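## Task

Take tube A (the one with the blue cap, currently in rack RK at position D5) and set it upright near the centre of the balance pan. Close the balance door and press the PRINT key. Then seat tube A fully down in bore A4 of dry block DB, and make sure the balance door ends up closed. Do not grip or unseat anyone else's tubes; they must stay fully in their bores and wells. Every station must remain upright and level on the bench mat. Nothing counts if it only stays in place because the robot is holding it, so release the tube and pull the gripper away at the end.

## Robot and tools

ROBOT AND SCENE. One arm with a two-finger gripper. Joints from base outward: waist, shoulder, elbow, wrist pitch, wrist yaw, wrist roll, then finger gap. Ranges (rad): waist -2.880 to 2.880, shoulder 0.000 to 3.142, elbow 0.000 to 3.019, wrist pitch -1.693 to 1.571, wrist yaw -1.571 to 1.571, wrist roll -2.094 to 2.094. The rack RK sits closest to the base; behind it, left to right, are balance BAL, spectrophotometer SP, mixer MX, dry block DB, magnet block MG. None is fastened. On any station, row A is the row nearest its front and column 1 is leftmost as seen from the front. The balance door is the top glass pane; it opens by sliding away from the viewer. PRINT is the white key on the slanted front; a green lamp lights if it is pressed while the door is closed. Tubes must be pushed to the bottom of their bore.

FRAME. Scene frame: origin on the table top under the arm base, +z up, +y to the left when facing along +x. Positions in metres, orientation as quaternion w,x,y,z. The gripper's fingers extend along its own +z and close along its own y. The reported hand position is the point between the pads, about 1 cm behind the tips; it can be off, more so at long reach, and motions often stop a centimetre or more short, usually low.

ROW FORMAT. Every motion command is one row of 8 numbers: x, y, z, qw, qx, qy, qz, opening. This is an absolute target pose in the scene frame, not an offset. Opening is also absolute, from -1 (closed) to +1 (fully open, 0.094 m). To hold something, command an opening roughly 0.03 below grip_measured; a smaller difference grips more gently. Repeat the wanted quaternion in every row rather than copying a drifted reading.

execute_actions: argument actions is a list holding at most one item. Empty list: returns current state with pictures. {rows, steps}: rows is a list of 1 to 15 rows, one applied per control step (1/30 s); steps up to 15 (default 15, minimum 11), last row repeated if short. {steps} alone: a wait of up to 300 steps counted from the previous result. Optional pictures (true/false). A call is rejected, sending nothing, if a target lies over 0.6 m from the last reported position along any gripper axis. Each step the commanded pose is clipped to within 70 mm and 16 degrees of the measured pose, so far targets need several actions; check where the hand got to. The last 11 steps of an action run after the result is returned, while you compose the next reply; the simulation keeps running meanwhile.

move: target is one row (absolute pose plus opening); speed in m/s from 0.002 to 0.5, default 0.25 (rotation capped at twice that in rad/s). Straight-line path lasting 0.5 to 10 s; a longer path is cut off at 10 s. It does not avoid obstacles and the hand may lag, wander or overshoot speed, especially with a near-straight arm. Faster moves and targets set deeper past a contact hit and press harder. The opening is applied at the start. The result adds a move: line, with ending done, off_target, moving, held or fault, plus limits (paced = pose was clipped; held = a check blocked some steps, after which the arm may surge) and the distance left to target.

wait: seconds 0 to 10; nothing new is commanded.

zoom_image: camera is cam_high, cam_low or cam_wrist; region [x0, y0, x1, y1] in image pixels from top-left, no bigger than 504 by 504. Images are 672x504. Calibration (K, distortion, T_world_to_cam) is supplied per camera and may be slightly off.

finished_scene: scene is the number of the current scene; it closes that scene irrevocably, grades it, and gives the next task.

RESULT LINES. State gives end_effector_position and end_effector_quat_wxyz. grip_measured is finger opening on the command scale (may be off by about 1 mm). Joint positions and Joint velocities list the six joints then pad gap (m). Joint torques are raw drive outputs with offsets and noise. HELD marks steps where the clearance check altered or blocked the row; pose unreachable means the same. Hand target shows where the controller is heading. MOTOR HOT warns from 85 °C; at 100 °C an OVER-TEMPERATURE FAULT drops the arm. FAULT lines stop motions.

AVOID. Dropping or knocking anything off the table (ends the scene), slamming or pushing hard, tipping stations, touching other tubes, holding loads longer than needed. Loose objects may occasionally get nudged by outside pushes. Very small commanded moves of a few mm may produce no motion.

Each tool is called after ">>>" in YAML: its name, and indented under it one key for each argument.

## Session

>>> execute_actions:
  actions: []

Scene clock: 0.00 s of 12600.00 s.
end_effector_position=(+0.5319, -0.1754, +0.3368) grip_measured=+1.000 end_effector_quat_wxyz=(+0.218, +0.655, -0.714, +0.115)
Joint positions: [-0.393  1.944  1.453 -1.11   0.455 -1.651  0.094]
Joint velocities: [-0.005  0.005 -0.002  0.007  0.051 -0.066  0.   ]
Joint torques (N m, as the arm reports them, + toward a larger angle): no reading
Hand target: +0.543, -0.177, +0.350; +0.208, +0.653, -0.717, +0.129

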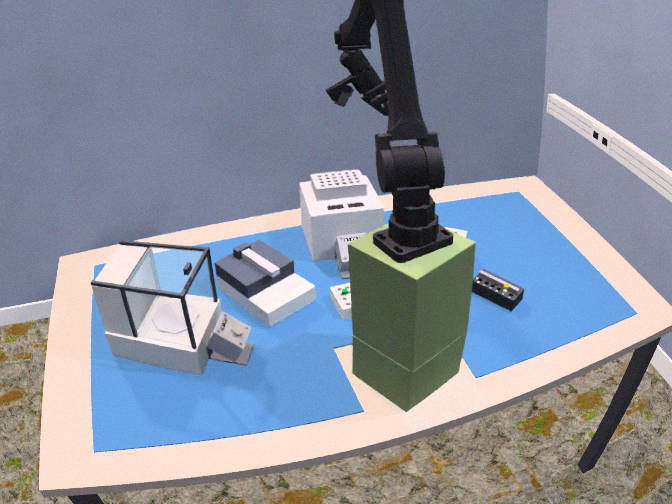

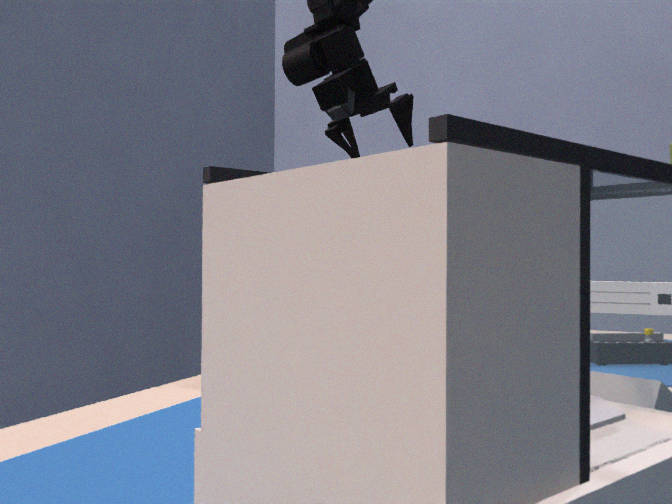

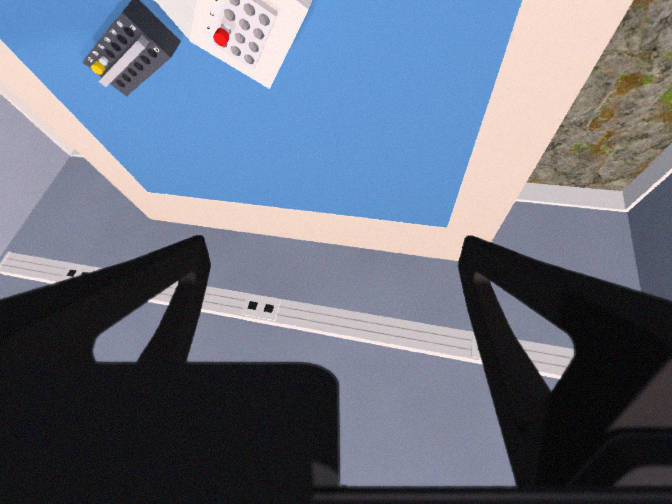

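>>> move:
  target: [0.35,0,0.42,0.317,0,0.948,0,1]

Scene clock: 5.50 s of 12600.00 s.
end_effector_position=(+0.3499, -0.0011, +0.4182) grip_measured=+1.000 end_effector_quat_wxyz=(+0.308, -0.007, +0.951, -0.008)
Joint positions: [-0.231  0.894  0.483 -0.476 -0.025 -0.021  0.094]
Joint velocities: [-0.005 -0.015 -0.002  0.007 -0.081 -0.066  0.   ]
Joint torques (N m, as the arm reports them, + toward a larger angle): [ 1.74 -3.43  9.94  2.33  0.18  0.09]
Hand target: +0.354, +0.002, +0.423; +0.319, -0.006, +0.948, -0.006
Off the commanded pose: 0.002 m, 2 deg.
Kept back: nothing.
move: done
camera_calibration (this result's frames):
cam_wrist: T_world_to_cam=[[0.0110987, -0.999833, 0.0145088, -0.00944731], [-0.999769, -0.0108283, 0.018582, 0.340487], [-0.0184218, -0.0147117, -0.999722, 0.548268], [0, 0, 0, 1]] pos_world=[0.350613, 0.00230709, 0.541926]

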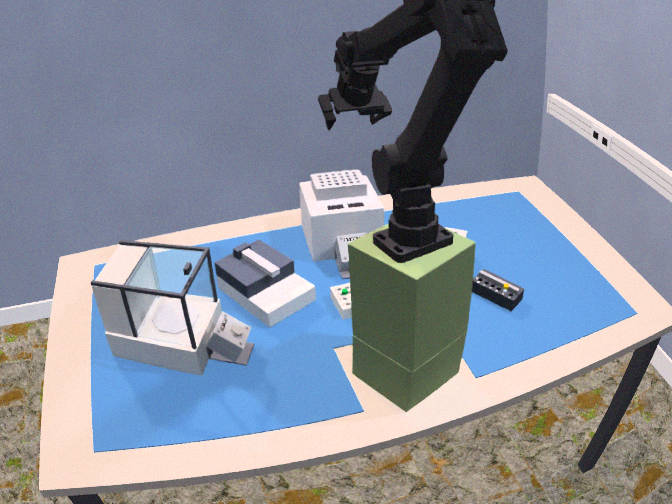

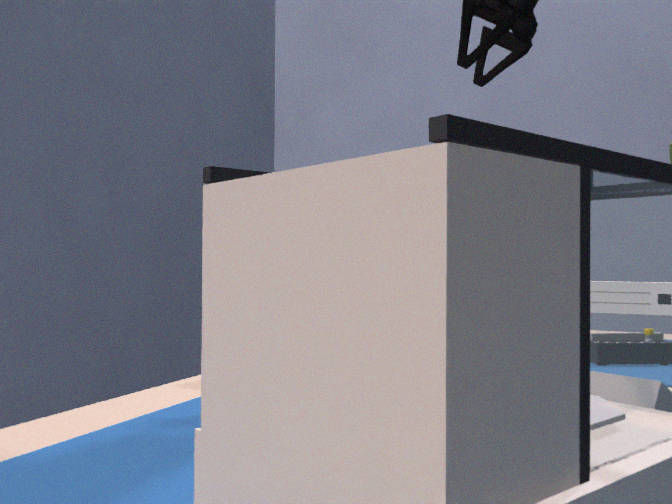

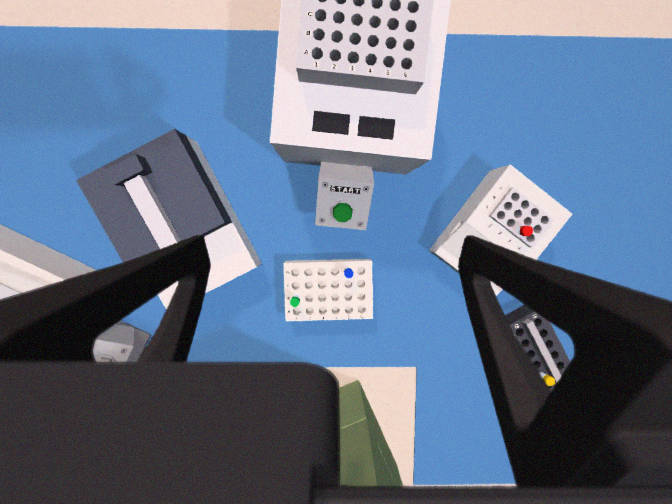

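>>> zoom_image:
  camera: "cam_wrist"
  region: [420,150,600,300]

>>> zoom_image:
  camera: "cam_high"
  region: [80,230,280,390]

Region (420, 150, 600, 300) of cam_wrist's 672x504 image, scaled by 2.800, with more detail than that image has.

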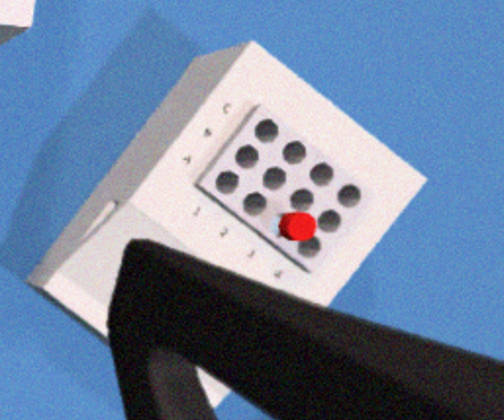

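Region (80, 230, 280, 390) of cam_high's 672x504 image, scaled by 2.520, with more detail than that image has; it fills the top 403 rows of this view, and the rest is white.

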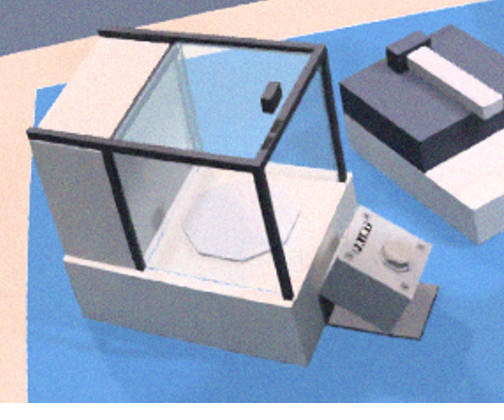

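>>> move:
  target: [0.17,0.36,0.40,0.267,-0.509,0.799,0.170,1]

Scene clock: 10.30 s of 12600.00 s.
end_effector_position=(+0.1651, +0.3319, +0.3764) grip_measured=+1.000 end_effector_quat_wxyz=(+0.242, -0.513, +0.812, +0.143)
Joint positions: [ 0.94   1.101  0.495 -0.348  0.063 -0.011  0.094]
Joint velocities: [-0.005 -0.005 -0.012 -0.027 -0.051 -0.066  0.   ]
Joint torques (N m, as the arm reports them, + toward a larger angle): [ 1.82 -4.39 13.17  2.1  -0.1  -0.14]
Hand target: +0.174, +0.356, +0.400; +0.266, -0.514, +0.800, +0.160
Off the commanded pose: 0.037 m, 5 deg.
Kept back: nothing.
move: off_target
camera_calibration (this result's frames):
cam_wrist: T_world_to_cam=[[0.901777, -0.432062, 0.0109339, -0.00793739], [-0.431607, -0.898924, 0.075179, 0.339735], [-0.0226533, -0.0725139, -0.99711, 0.526822], [0, 0, 0, 1]] pos_world=[0.165724, 0.340168, 0.499845]

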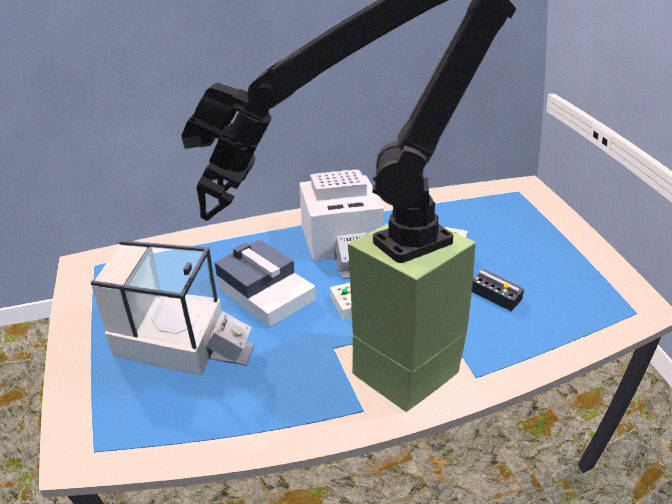

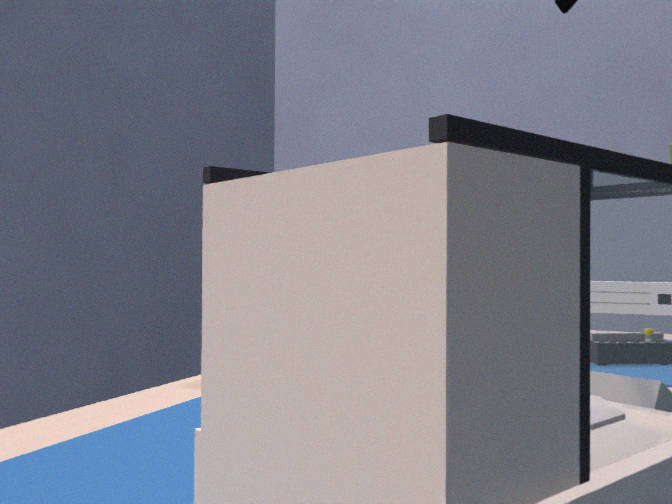

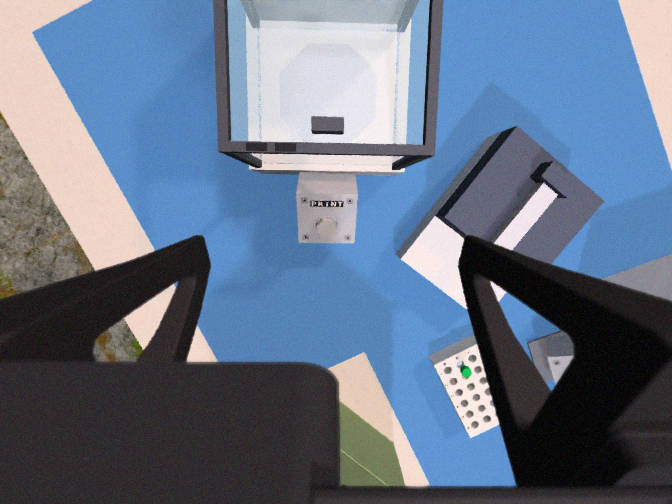

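>>> move:
  target: [0.215,0.46,0.38,0.267,-0.509,0.799,0.170,1]

Scene clock: 11.57 s of 12600.00 s.
end_effector_position=(+0.2103, +0.4392, +0.3614) grip_measured=+1.000 end_effector_quat_wxyz=(+0.250, -0.512, +0.807, +0.155)
Joint positions: [ 0.94   1.452  0.75  -0.222  0.05  -0.012  0.094]
Joint velocities: [-0.015  0.015 -0.012 -0.007 -0.051 -0.051  0.   ]
Joint torques (N m, as the arm reports them, + toward a larger angle): [ 1.63 -9.73 11.53  1.99 -0.11 -0.01]
Hand target: +0.216, +0.458, +0.379; +0.268, -0.510, +0.800, +0.170
Off the commanded pose: 0.028 m, 3 deg.
Kept back: nothing.
move: off_target
camera_calibration (this result's frames):
cam_wrist: T_world_to_cam=[[0.904838, -0.425756, 0.00038288, -0.00182901], [-0.425318, -0.903864, 0.0461976, 0.468137], [-0.0193229, -0.0419642, -0.998932, 0.507258], [0, 0, 0, 1]] pos_world=[0.210564, 0.443641, 0.48509]

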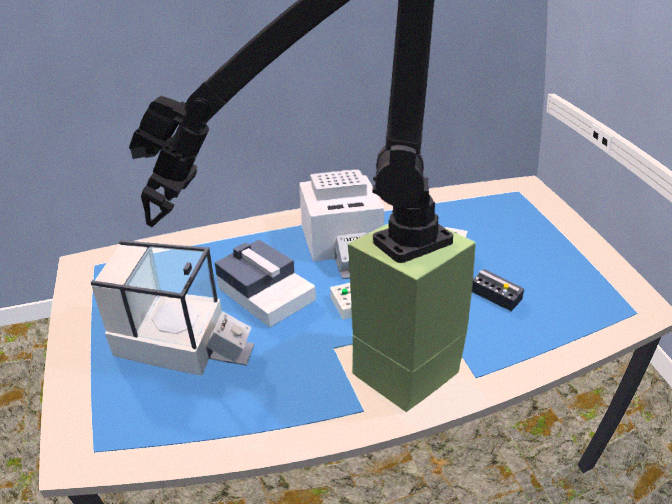

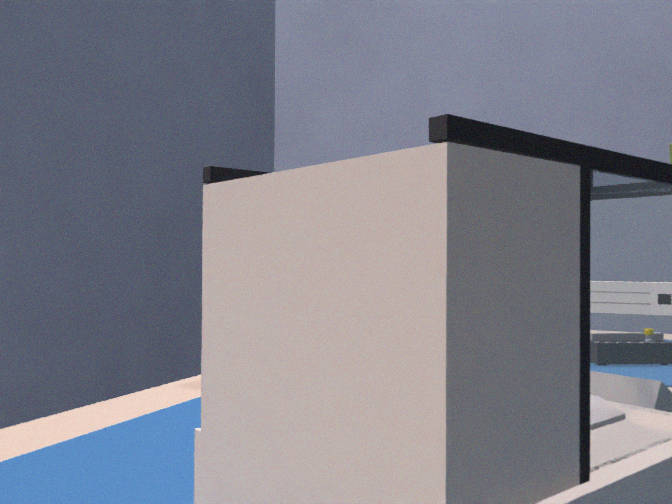

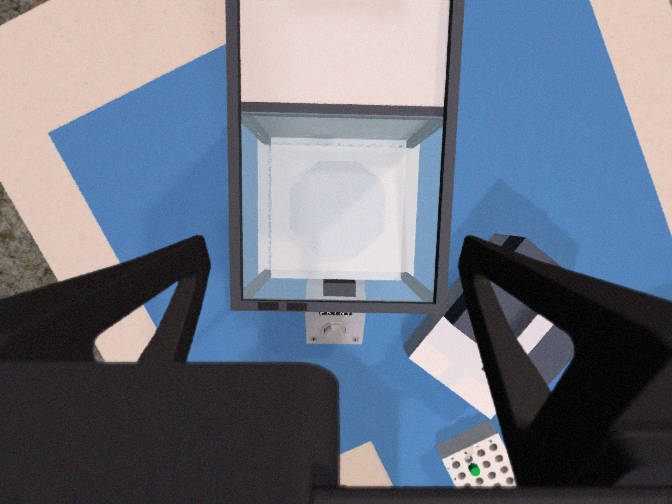

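>>> move:
  target: [0.1975,0.409,0.29,0.147,-0.529,0.830,0.093,0.0]

Scene clock: 14.47 s of 12600.00 s.
end_effector_position=(+0.1883, +0.4016, +0.2845) grip_measured=+0.002 end_effector_quat_wxyz=(+0.140, -0.534, +0.829, +0.090)
Joint positions: [ 0.939  1.598  0.75  -0.34   0.041 -0.012  0.047]
Joint velocities: [ 0.005 -0.015 -0.002  0.007  0.037  0.066  0.001]
Joint torques (N m, as the arm reports them, + toward a larger angle): [ -0.55 -10.59   8.28   0.92  -0.11  -0.03]
Hand target: +0.196, +0.407, +0.291; +0.146, -0.528, +0.831, +0.095
Off the commanded pose: 0.013 m, 1 deg.
Kept back: nothing.
move: off_target
camera_calibration (this result's frames):
cam_wrist: T_world_to_cam=[[0.910831, -0.412747, -0.0052188, -0.00261268], [-0.391697, -0.868229, 0.304552, 0.334209], [-0.130234, -0.275351, -0.952482, 0.529843], [0, 0, 0, 1]] pos_world=[0.202292, 0.434985, 0.402869]

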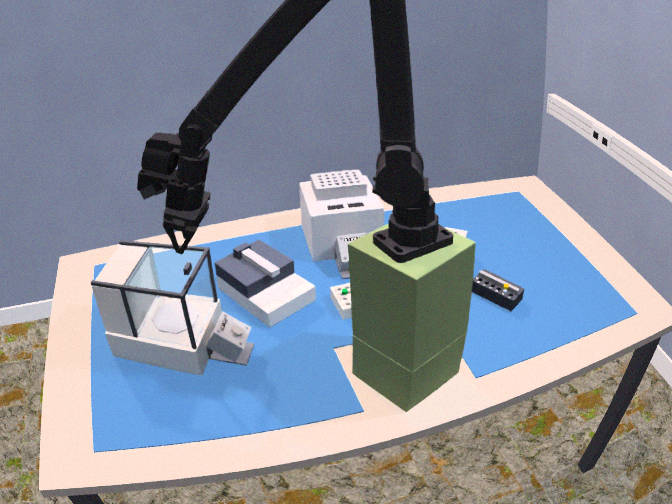

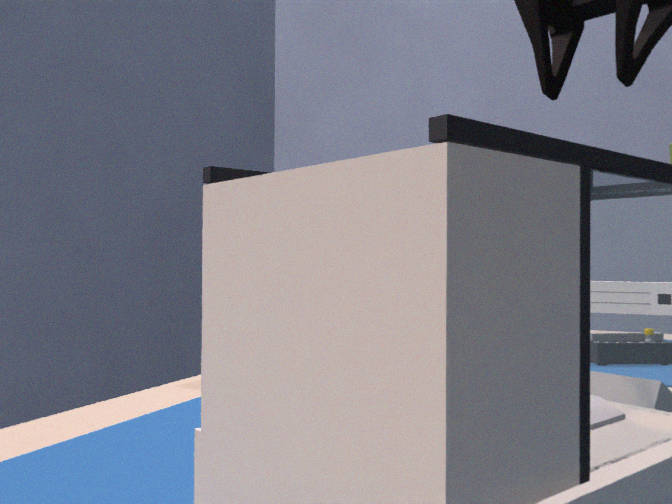

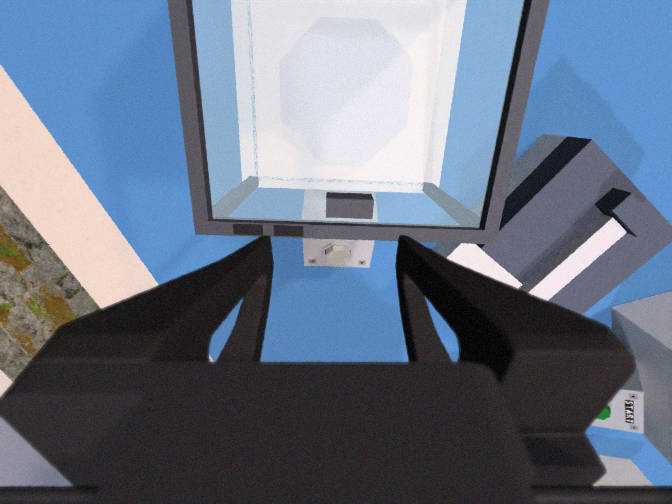

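>>> move:
  target: [0.203,0.405,0.25,0.147,-0.529,0.830,0.093,0.0]
  speed: 0.08

Scene clock: 16.00 s of 12600.00 s.
end_effector_position=(+0.1983, +0.4038, +0.2510) grip_measured=+0.002 end_effector_quat_wxyz=(+0.143, -0.529, +0.831, +0.091)
Joint positions: [ 0.916  1.696  0.747 -0.232  0.036 -0.024  0.047]
Joint velocities: [-0.024 -0.005  0.002  0.002 -0.037 -0.022 -0.001]
Joint torques (N m, as the arm reports them, + toward a larger angle): [  0.31 -10.28   5.85   1.63  -0.11  -0.12]
Hand target: +0.203, +0.404, +0.251; +0.147, -0.529, +0.830, +0.093
Off the commanded pose: 0.005 m, 1 deg.
Kept back: nothing.
move: done
camera_calibration (this result's frames):
cam_wrist: T_world_to_cam=[[0.906372, -0.422453, -0.0048279, -0.00631585], [-0.401841, -0.865564, 0.29887, 0.352614], [-0.130438, -0.268948, -0.954282, 0.497725], [0, 0, 0, 1]] pos_world=[0.212341, 0.436403, 0.369553]

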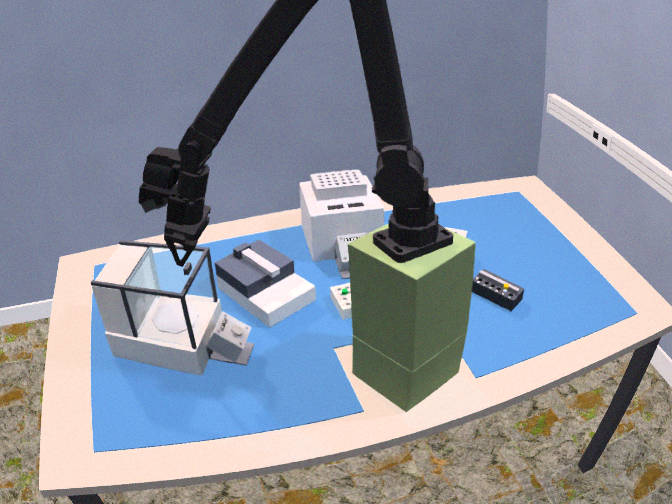

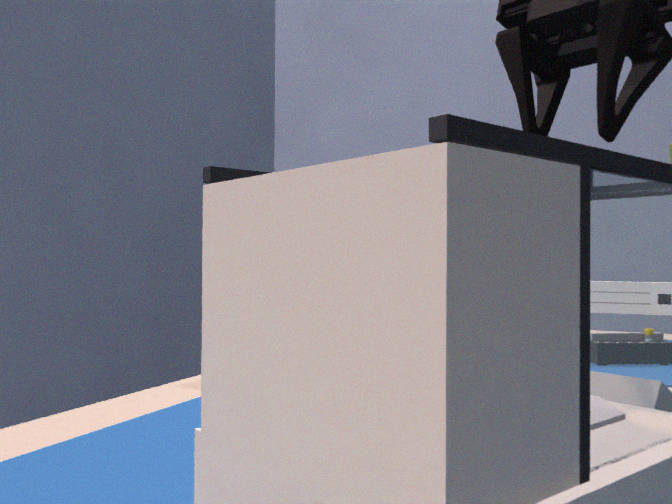

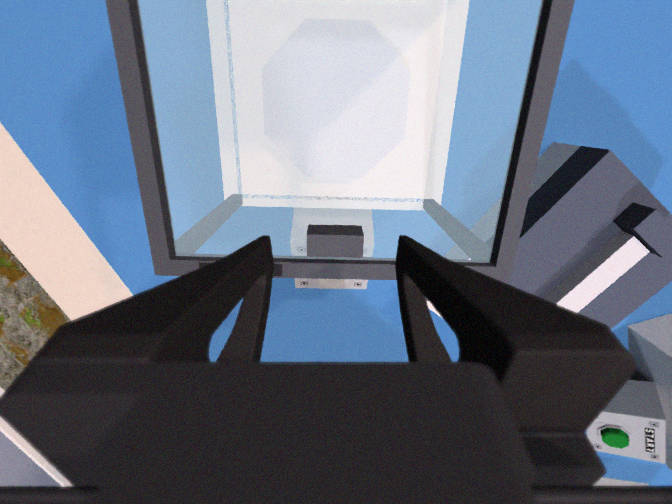

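>>> move:
  target: [0.198,0.397,0.226,0.147,-0.529,0.830,0.093,0.0]
  speed: 0.05

Scene clock: 17.17 s of 12600.00 s.
end_effector_position=(+0.1937, +0.3964, +0.2280) grip_measured=+0.002 end_effector_quat_wxyz=(+0.144, -0.529, +0.831, +0.091)
Joint positions: [ 0.916  1.747  0.715 -0.148  0.036 -0.024  0.047]
Joint velocities: [-0.024 -0.015 -0.002 -0.007 -0.125 -0.095  0.001]
Joint torques (N m, as the arm reports them, + toward a larger angle): [  0.2  -10.67   5.49   1.75  -0.1   -0.15]
Hand target: +0.198, +0.396, +0.227; +0.147, -0.529, +0.830, +0.093
Off the commanded pose: 0.005 m, 0 deg.
Kept back: nothing.
move: done
camera_calibration (this result's frames):
cam_wrist: T_world_to_cam=[[0.906494, -0.422192, -0.0046784, -0.00552835], [-0.401879, -0.866172, 0.297052, 0.351908], [-0.129465, -0.267396, -0.95485, 0.472478], [0, 0, 0, 1]] pos_world=[0.207605, 0.428817, 0.346585]

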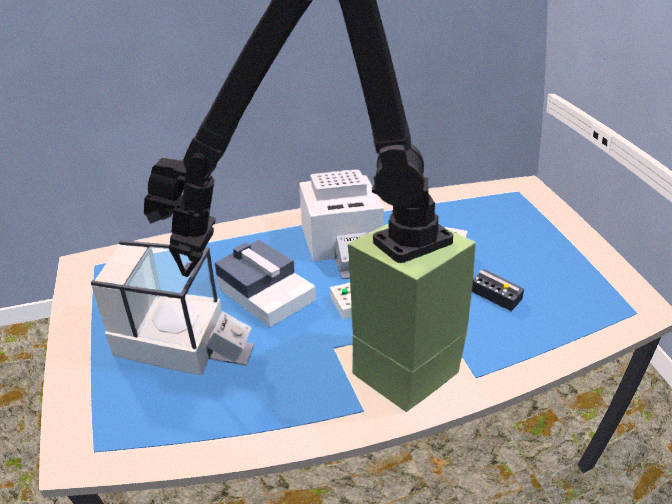

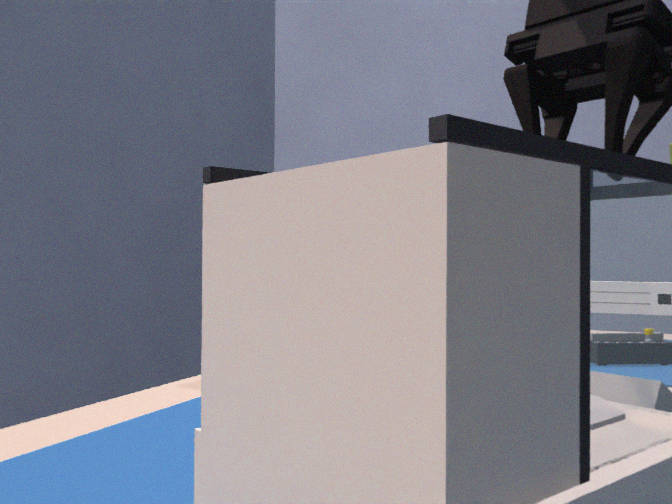

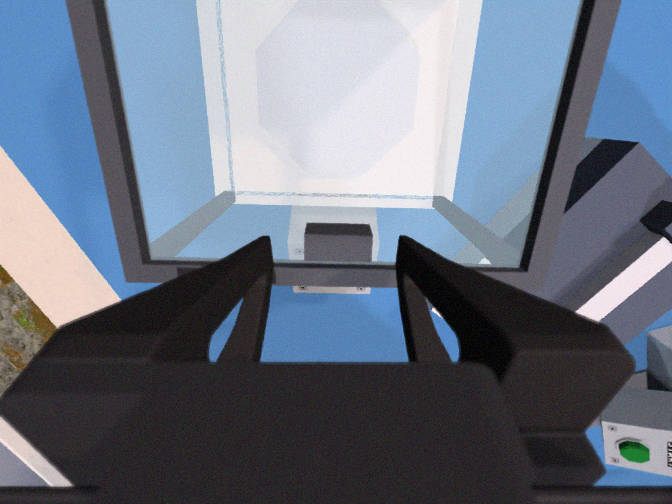

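>>> move:
  target: [0.198,0.397,0.220,0.147,-0.529,0.830,0.093,0.0]
  speed: 0.03

>>> move:
  target: [0.198,0.397,0.220,0.147,-0.529,0.830,0.093,-0.52]
  speed: 0.03

Scene clock: 18.63 s of 12600.00 s.
end_effector_position=(+0.1940, +0.3975, +0.2230) grip_measured=+0.002 end_effector_quat_wxyz=(+0.145, -0.529, +0.831, +0.092)
Joint positions: [ 0.916  1.763  0.715 -0.128  0.036 -0.025  0.047]
Joint velocities: [ 0.005 -0.024  0.007 -0.002  0.022  0.007  0.   ]
Joint torques (N m, as the arm reports them, + toward a larger angle): [ -0.12 -10.16   5.27   1.69  -0.11  -0.14]
Hand target: +0.198, +0.397, +0.220; +0.147, -0.529, +0.830, +0.093
Off the commanded pose: 0.005 m, 0 deg.
Kept back: nothing.
move: done
camera_calibration (this result's frames):
cam_wrist: T_world_to_cam=[[0.906587, -0.421995, -0.0045051, -0.00549135], [-0.402227, -0.867251, 0.293411, 0.35576], [-0.127725, -0.26419, -0.955976, 0.466695], [0, 0, 0, 1]] pos_world=[0.207683, 0.429512, 0.34174]

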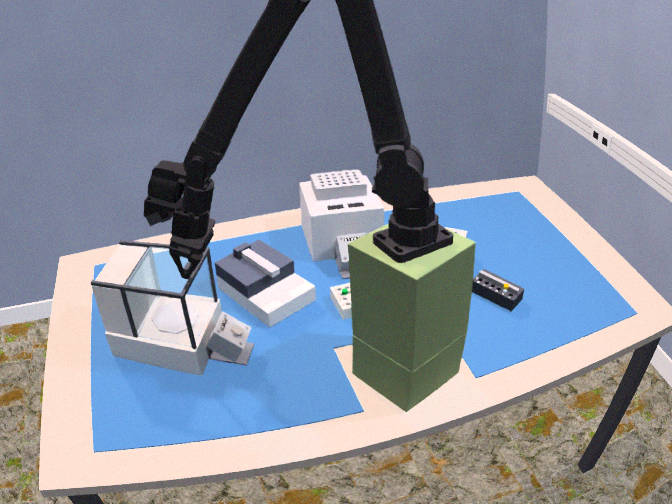

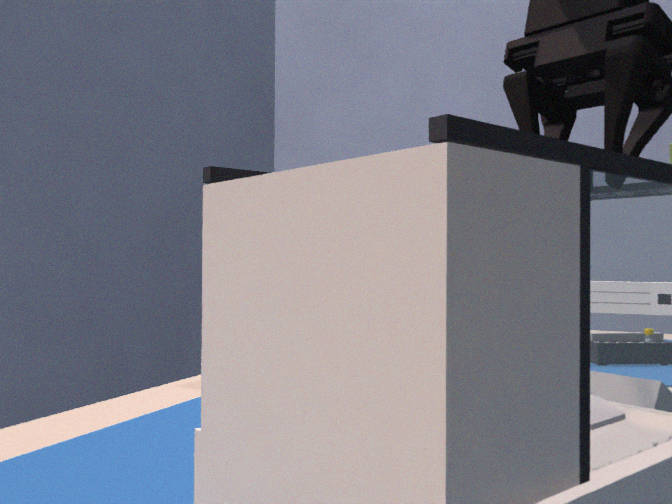

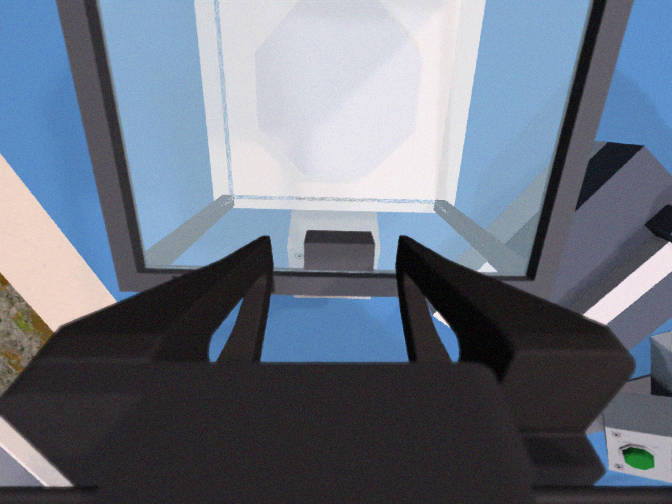

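Scene clock: 19.33 s of 12600.00 s.
end_effector_position=(+0.1952, +0.3969, +0.2228) grip_measured=-0.498 end_effector_quat_wxyz=(+0.146, -0.528, +0.831, +0.091)
Joint positions: [ 0.914  1.763  0.715 -0.127  0.039 -0.025  0.024]
Joint velocities: [-0.015  0.005 -0.002 -0.017  0.007  0.081 -0.   ]
Joint torques (N m, as the arm reports them, + toward a larger angle): [  0.21 -10.2    5.28   1.62  -0.23  -0.12]
Hand target: +0.198, +0.397, +0.220; +0.147, -0.529, +0.830, +0.093
Off the commanded pose: 0.004 m, 0 deg.
Kept back: nothing.
move: done
camera_calibration (this result's frames):
cam_wrist: T_world_to_cam=[[0.905504, -0.424336, -0.00141334, -0.00640957], [-0.405265, -0.865783, 0.293564, 0.355751], [-0.125794, -0.265251, -0.955938, 0.466569], [0, 0, 0, 1]] pos_world=[0.208669, 0.429041, 0.341567]

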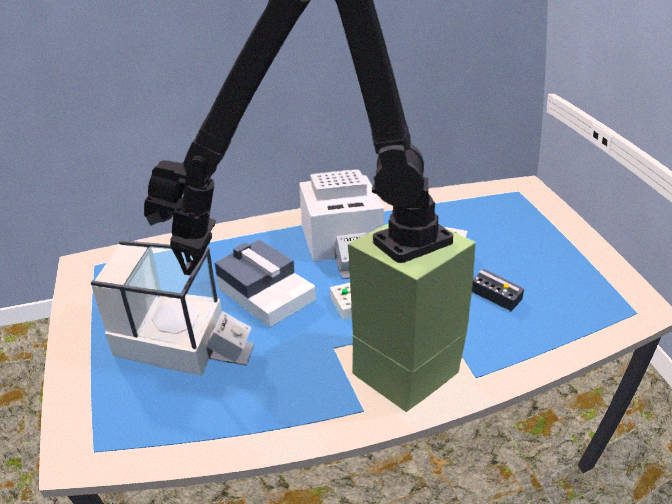

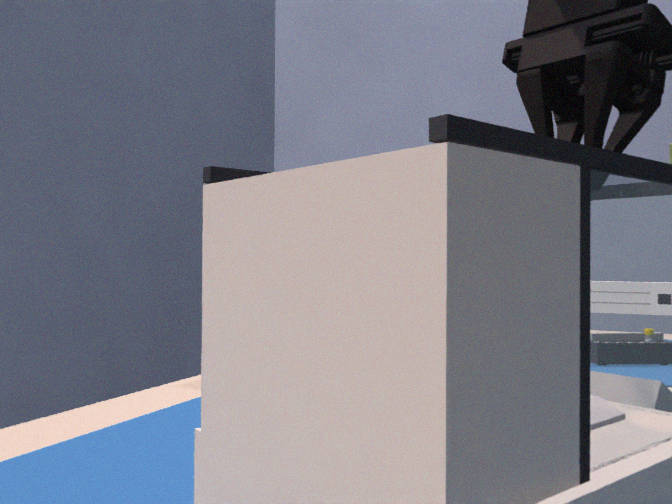

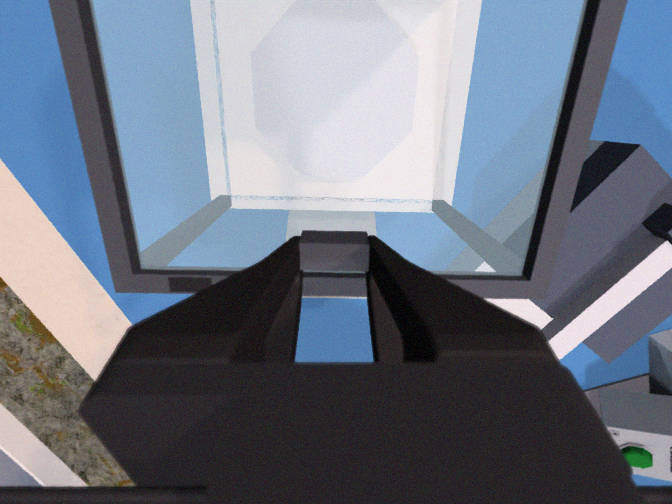

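>>> move:
  target: [0.238,0.482,0.235,0.147,-0.529,0.830,0.093,-0.525]
  speed: 0.05

Scene clock: 21.97 s of 12600.00 s.
end_effector_position=(+0.2282, +0.4619, +0.2219) grip_measured=-0.498 end_effector_quat_wxyz=(+0.134, -0.529, +0.834, +0.083)
Joint positions: [ 0.912  1.883  0.953 -0.274  0.04  -0.026  0.024]
Joint velocities: [ 0.005 -0.024 -0.012 -0.007 -0.022 -0.007  0.   ]
Joint torques (N m, as the arm reports them, + toward a larger angle): [  0.91 -13.45   9.98   0.7   -0.2   -0.11]
Hand target: +0.239, +0.481, +0.233; +0.148, -0.529, +0.830, +0.093
Off the commanded pose: 0.026 m, 2 deg.
Kept back: nothing.
move: off_target
camera_calibration (this result's frames):
cam_wrist: T_world_to_cam=[[0.905073, -0.425256, -0.000660875, -0.00834679], [-0.402523, -0.857188, 0.321254, 0.414931], [-0.137182, -0.290492, -0.946993, 0.49937], [0, 0, 0, 1]] pos_world=[0.243078, 0.497187, 0.339597]

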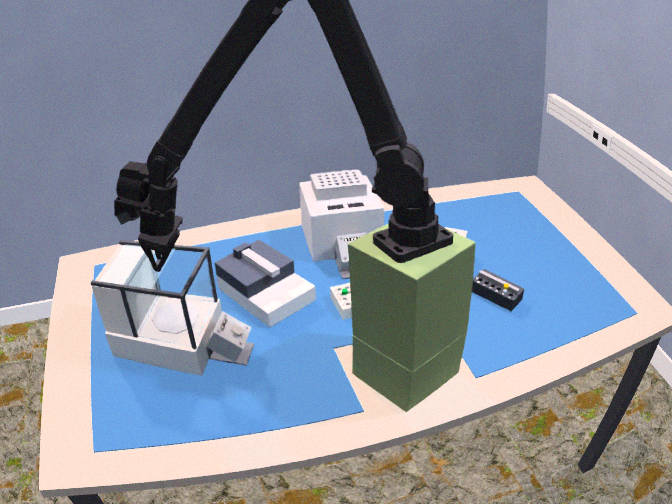

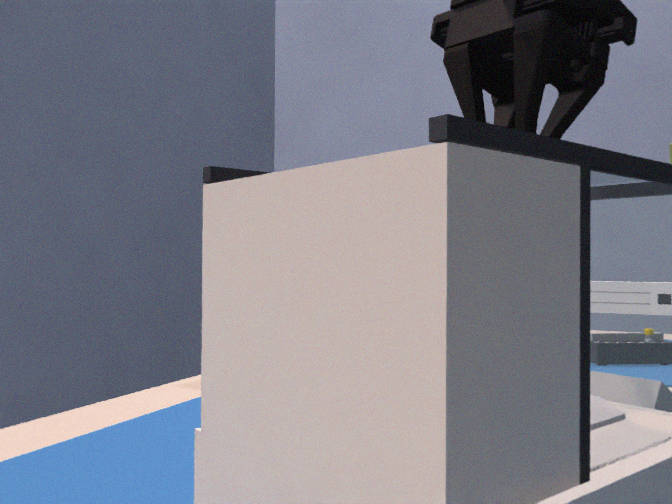

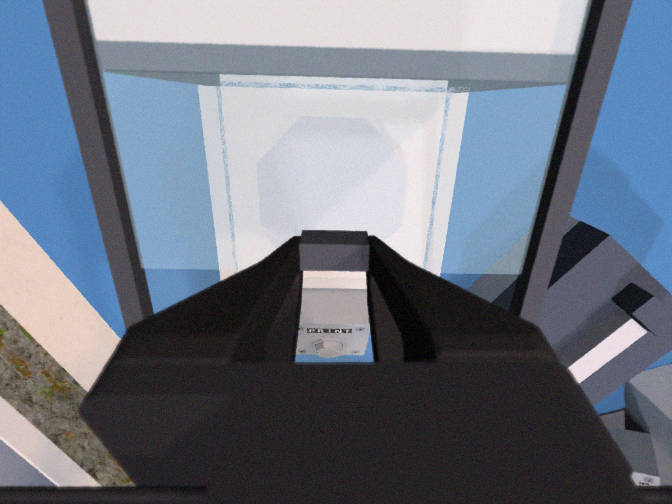

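Working. Further 6.5 cm.

>>> move:
  target: [0.266,0.541,0.236,0.147,-0.529,0.830,0.093,-0.525]
  speed: 0.05

Scene clock: 24.27 s of 12600.00 s.
end_effector_position=(+0.2509, +0.5065, +0.2210) grip_measured=-0.498 end_effector_quat_wxyz=(+0.121, -0.531, +0.836, +0.074)
Joint positions: [ 0.91   1.975  1.136 -0.398  0.041 -0.026  0.024]
Joint velocities: [-0.024 -0.005  0.002 -0.027 -0.051  0.051 -0.   ]
Joint torques (N m, as the arm reports them, + toward a larger angle): [  1.34 -14.79  12.74   1.5   -0.19  -0.09]
Hand target: +0.266, +0.539, +0.236; +0.148, -0.529, +0.830, +0.093
Off the commanded pose: 0.041 m, 4 deg.
Kept back: nothing.
move: off_target
camera_calibration (this result's frames):
cam_wrist: T_world_to_cam=[[0.904888, -0.42565, -0.000285259, -0.00978624], [-0.398401, -0.847195, 0.351479, 0.449827], [-0.149848, -0.317935, -0.936196, 0.529251], [0, 0, 0, 1]] pos_world=[0.267374, 0.545193, 0.337375]

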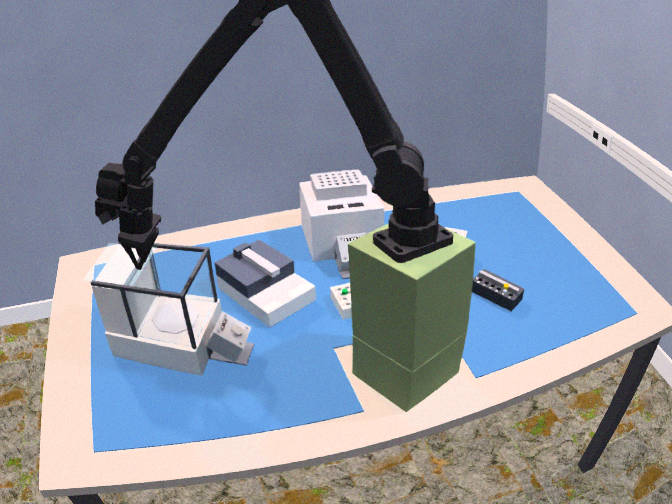

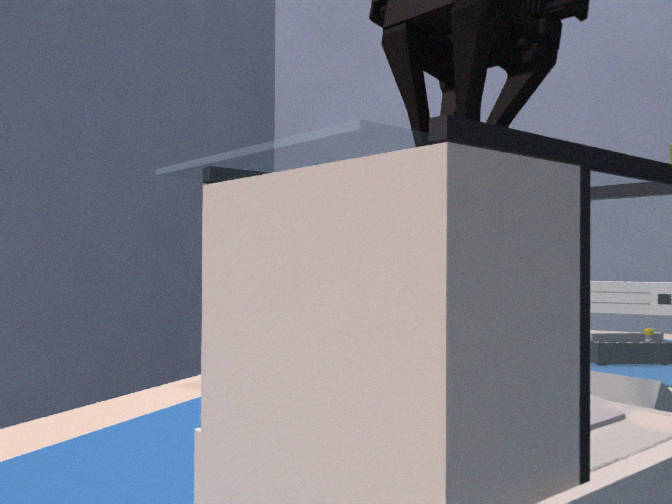

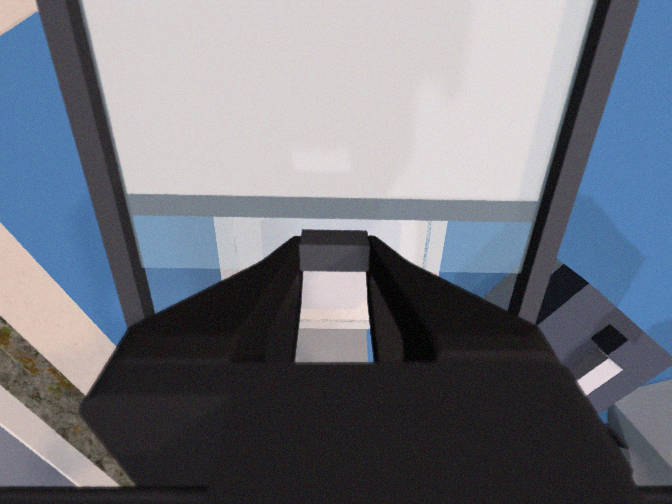

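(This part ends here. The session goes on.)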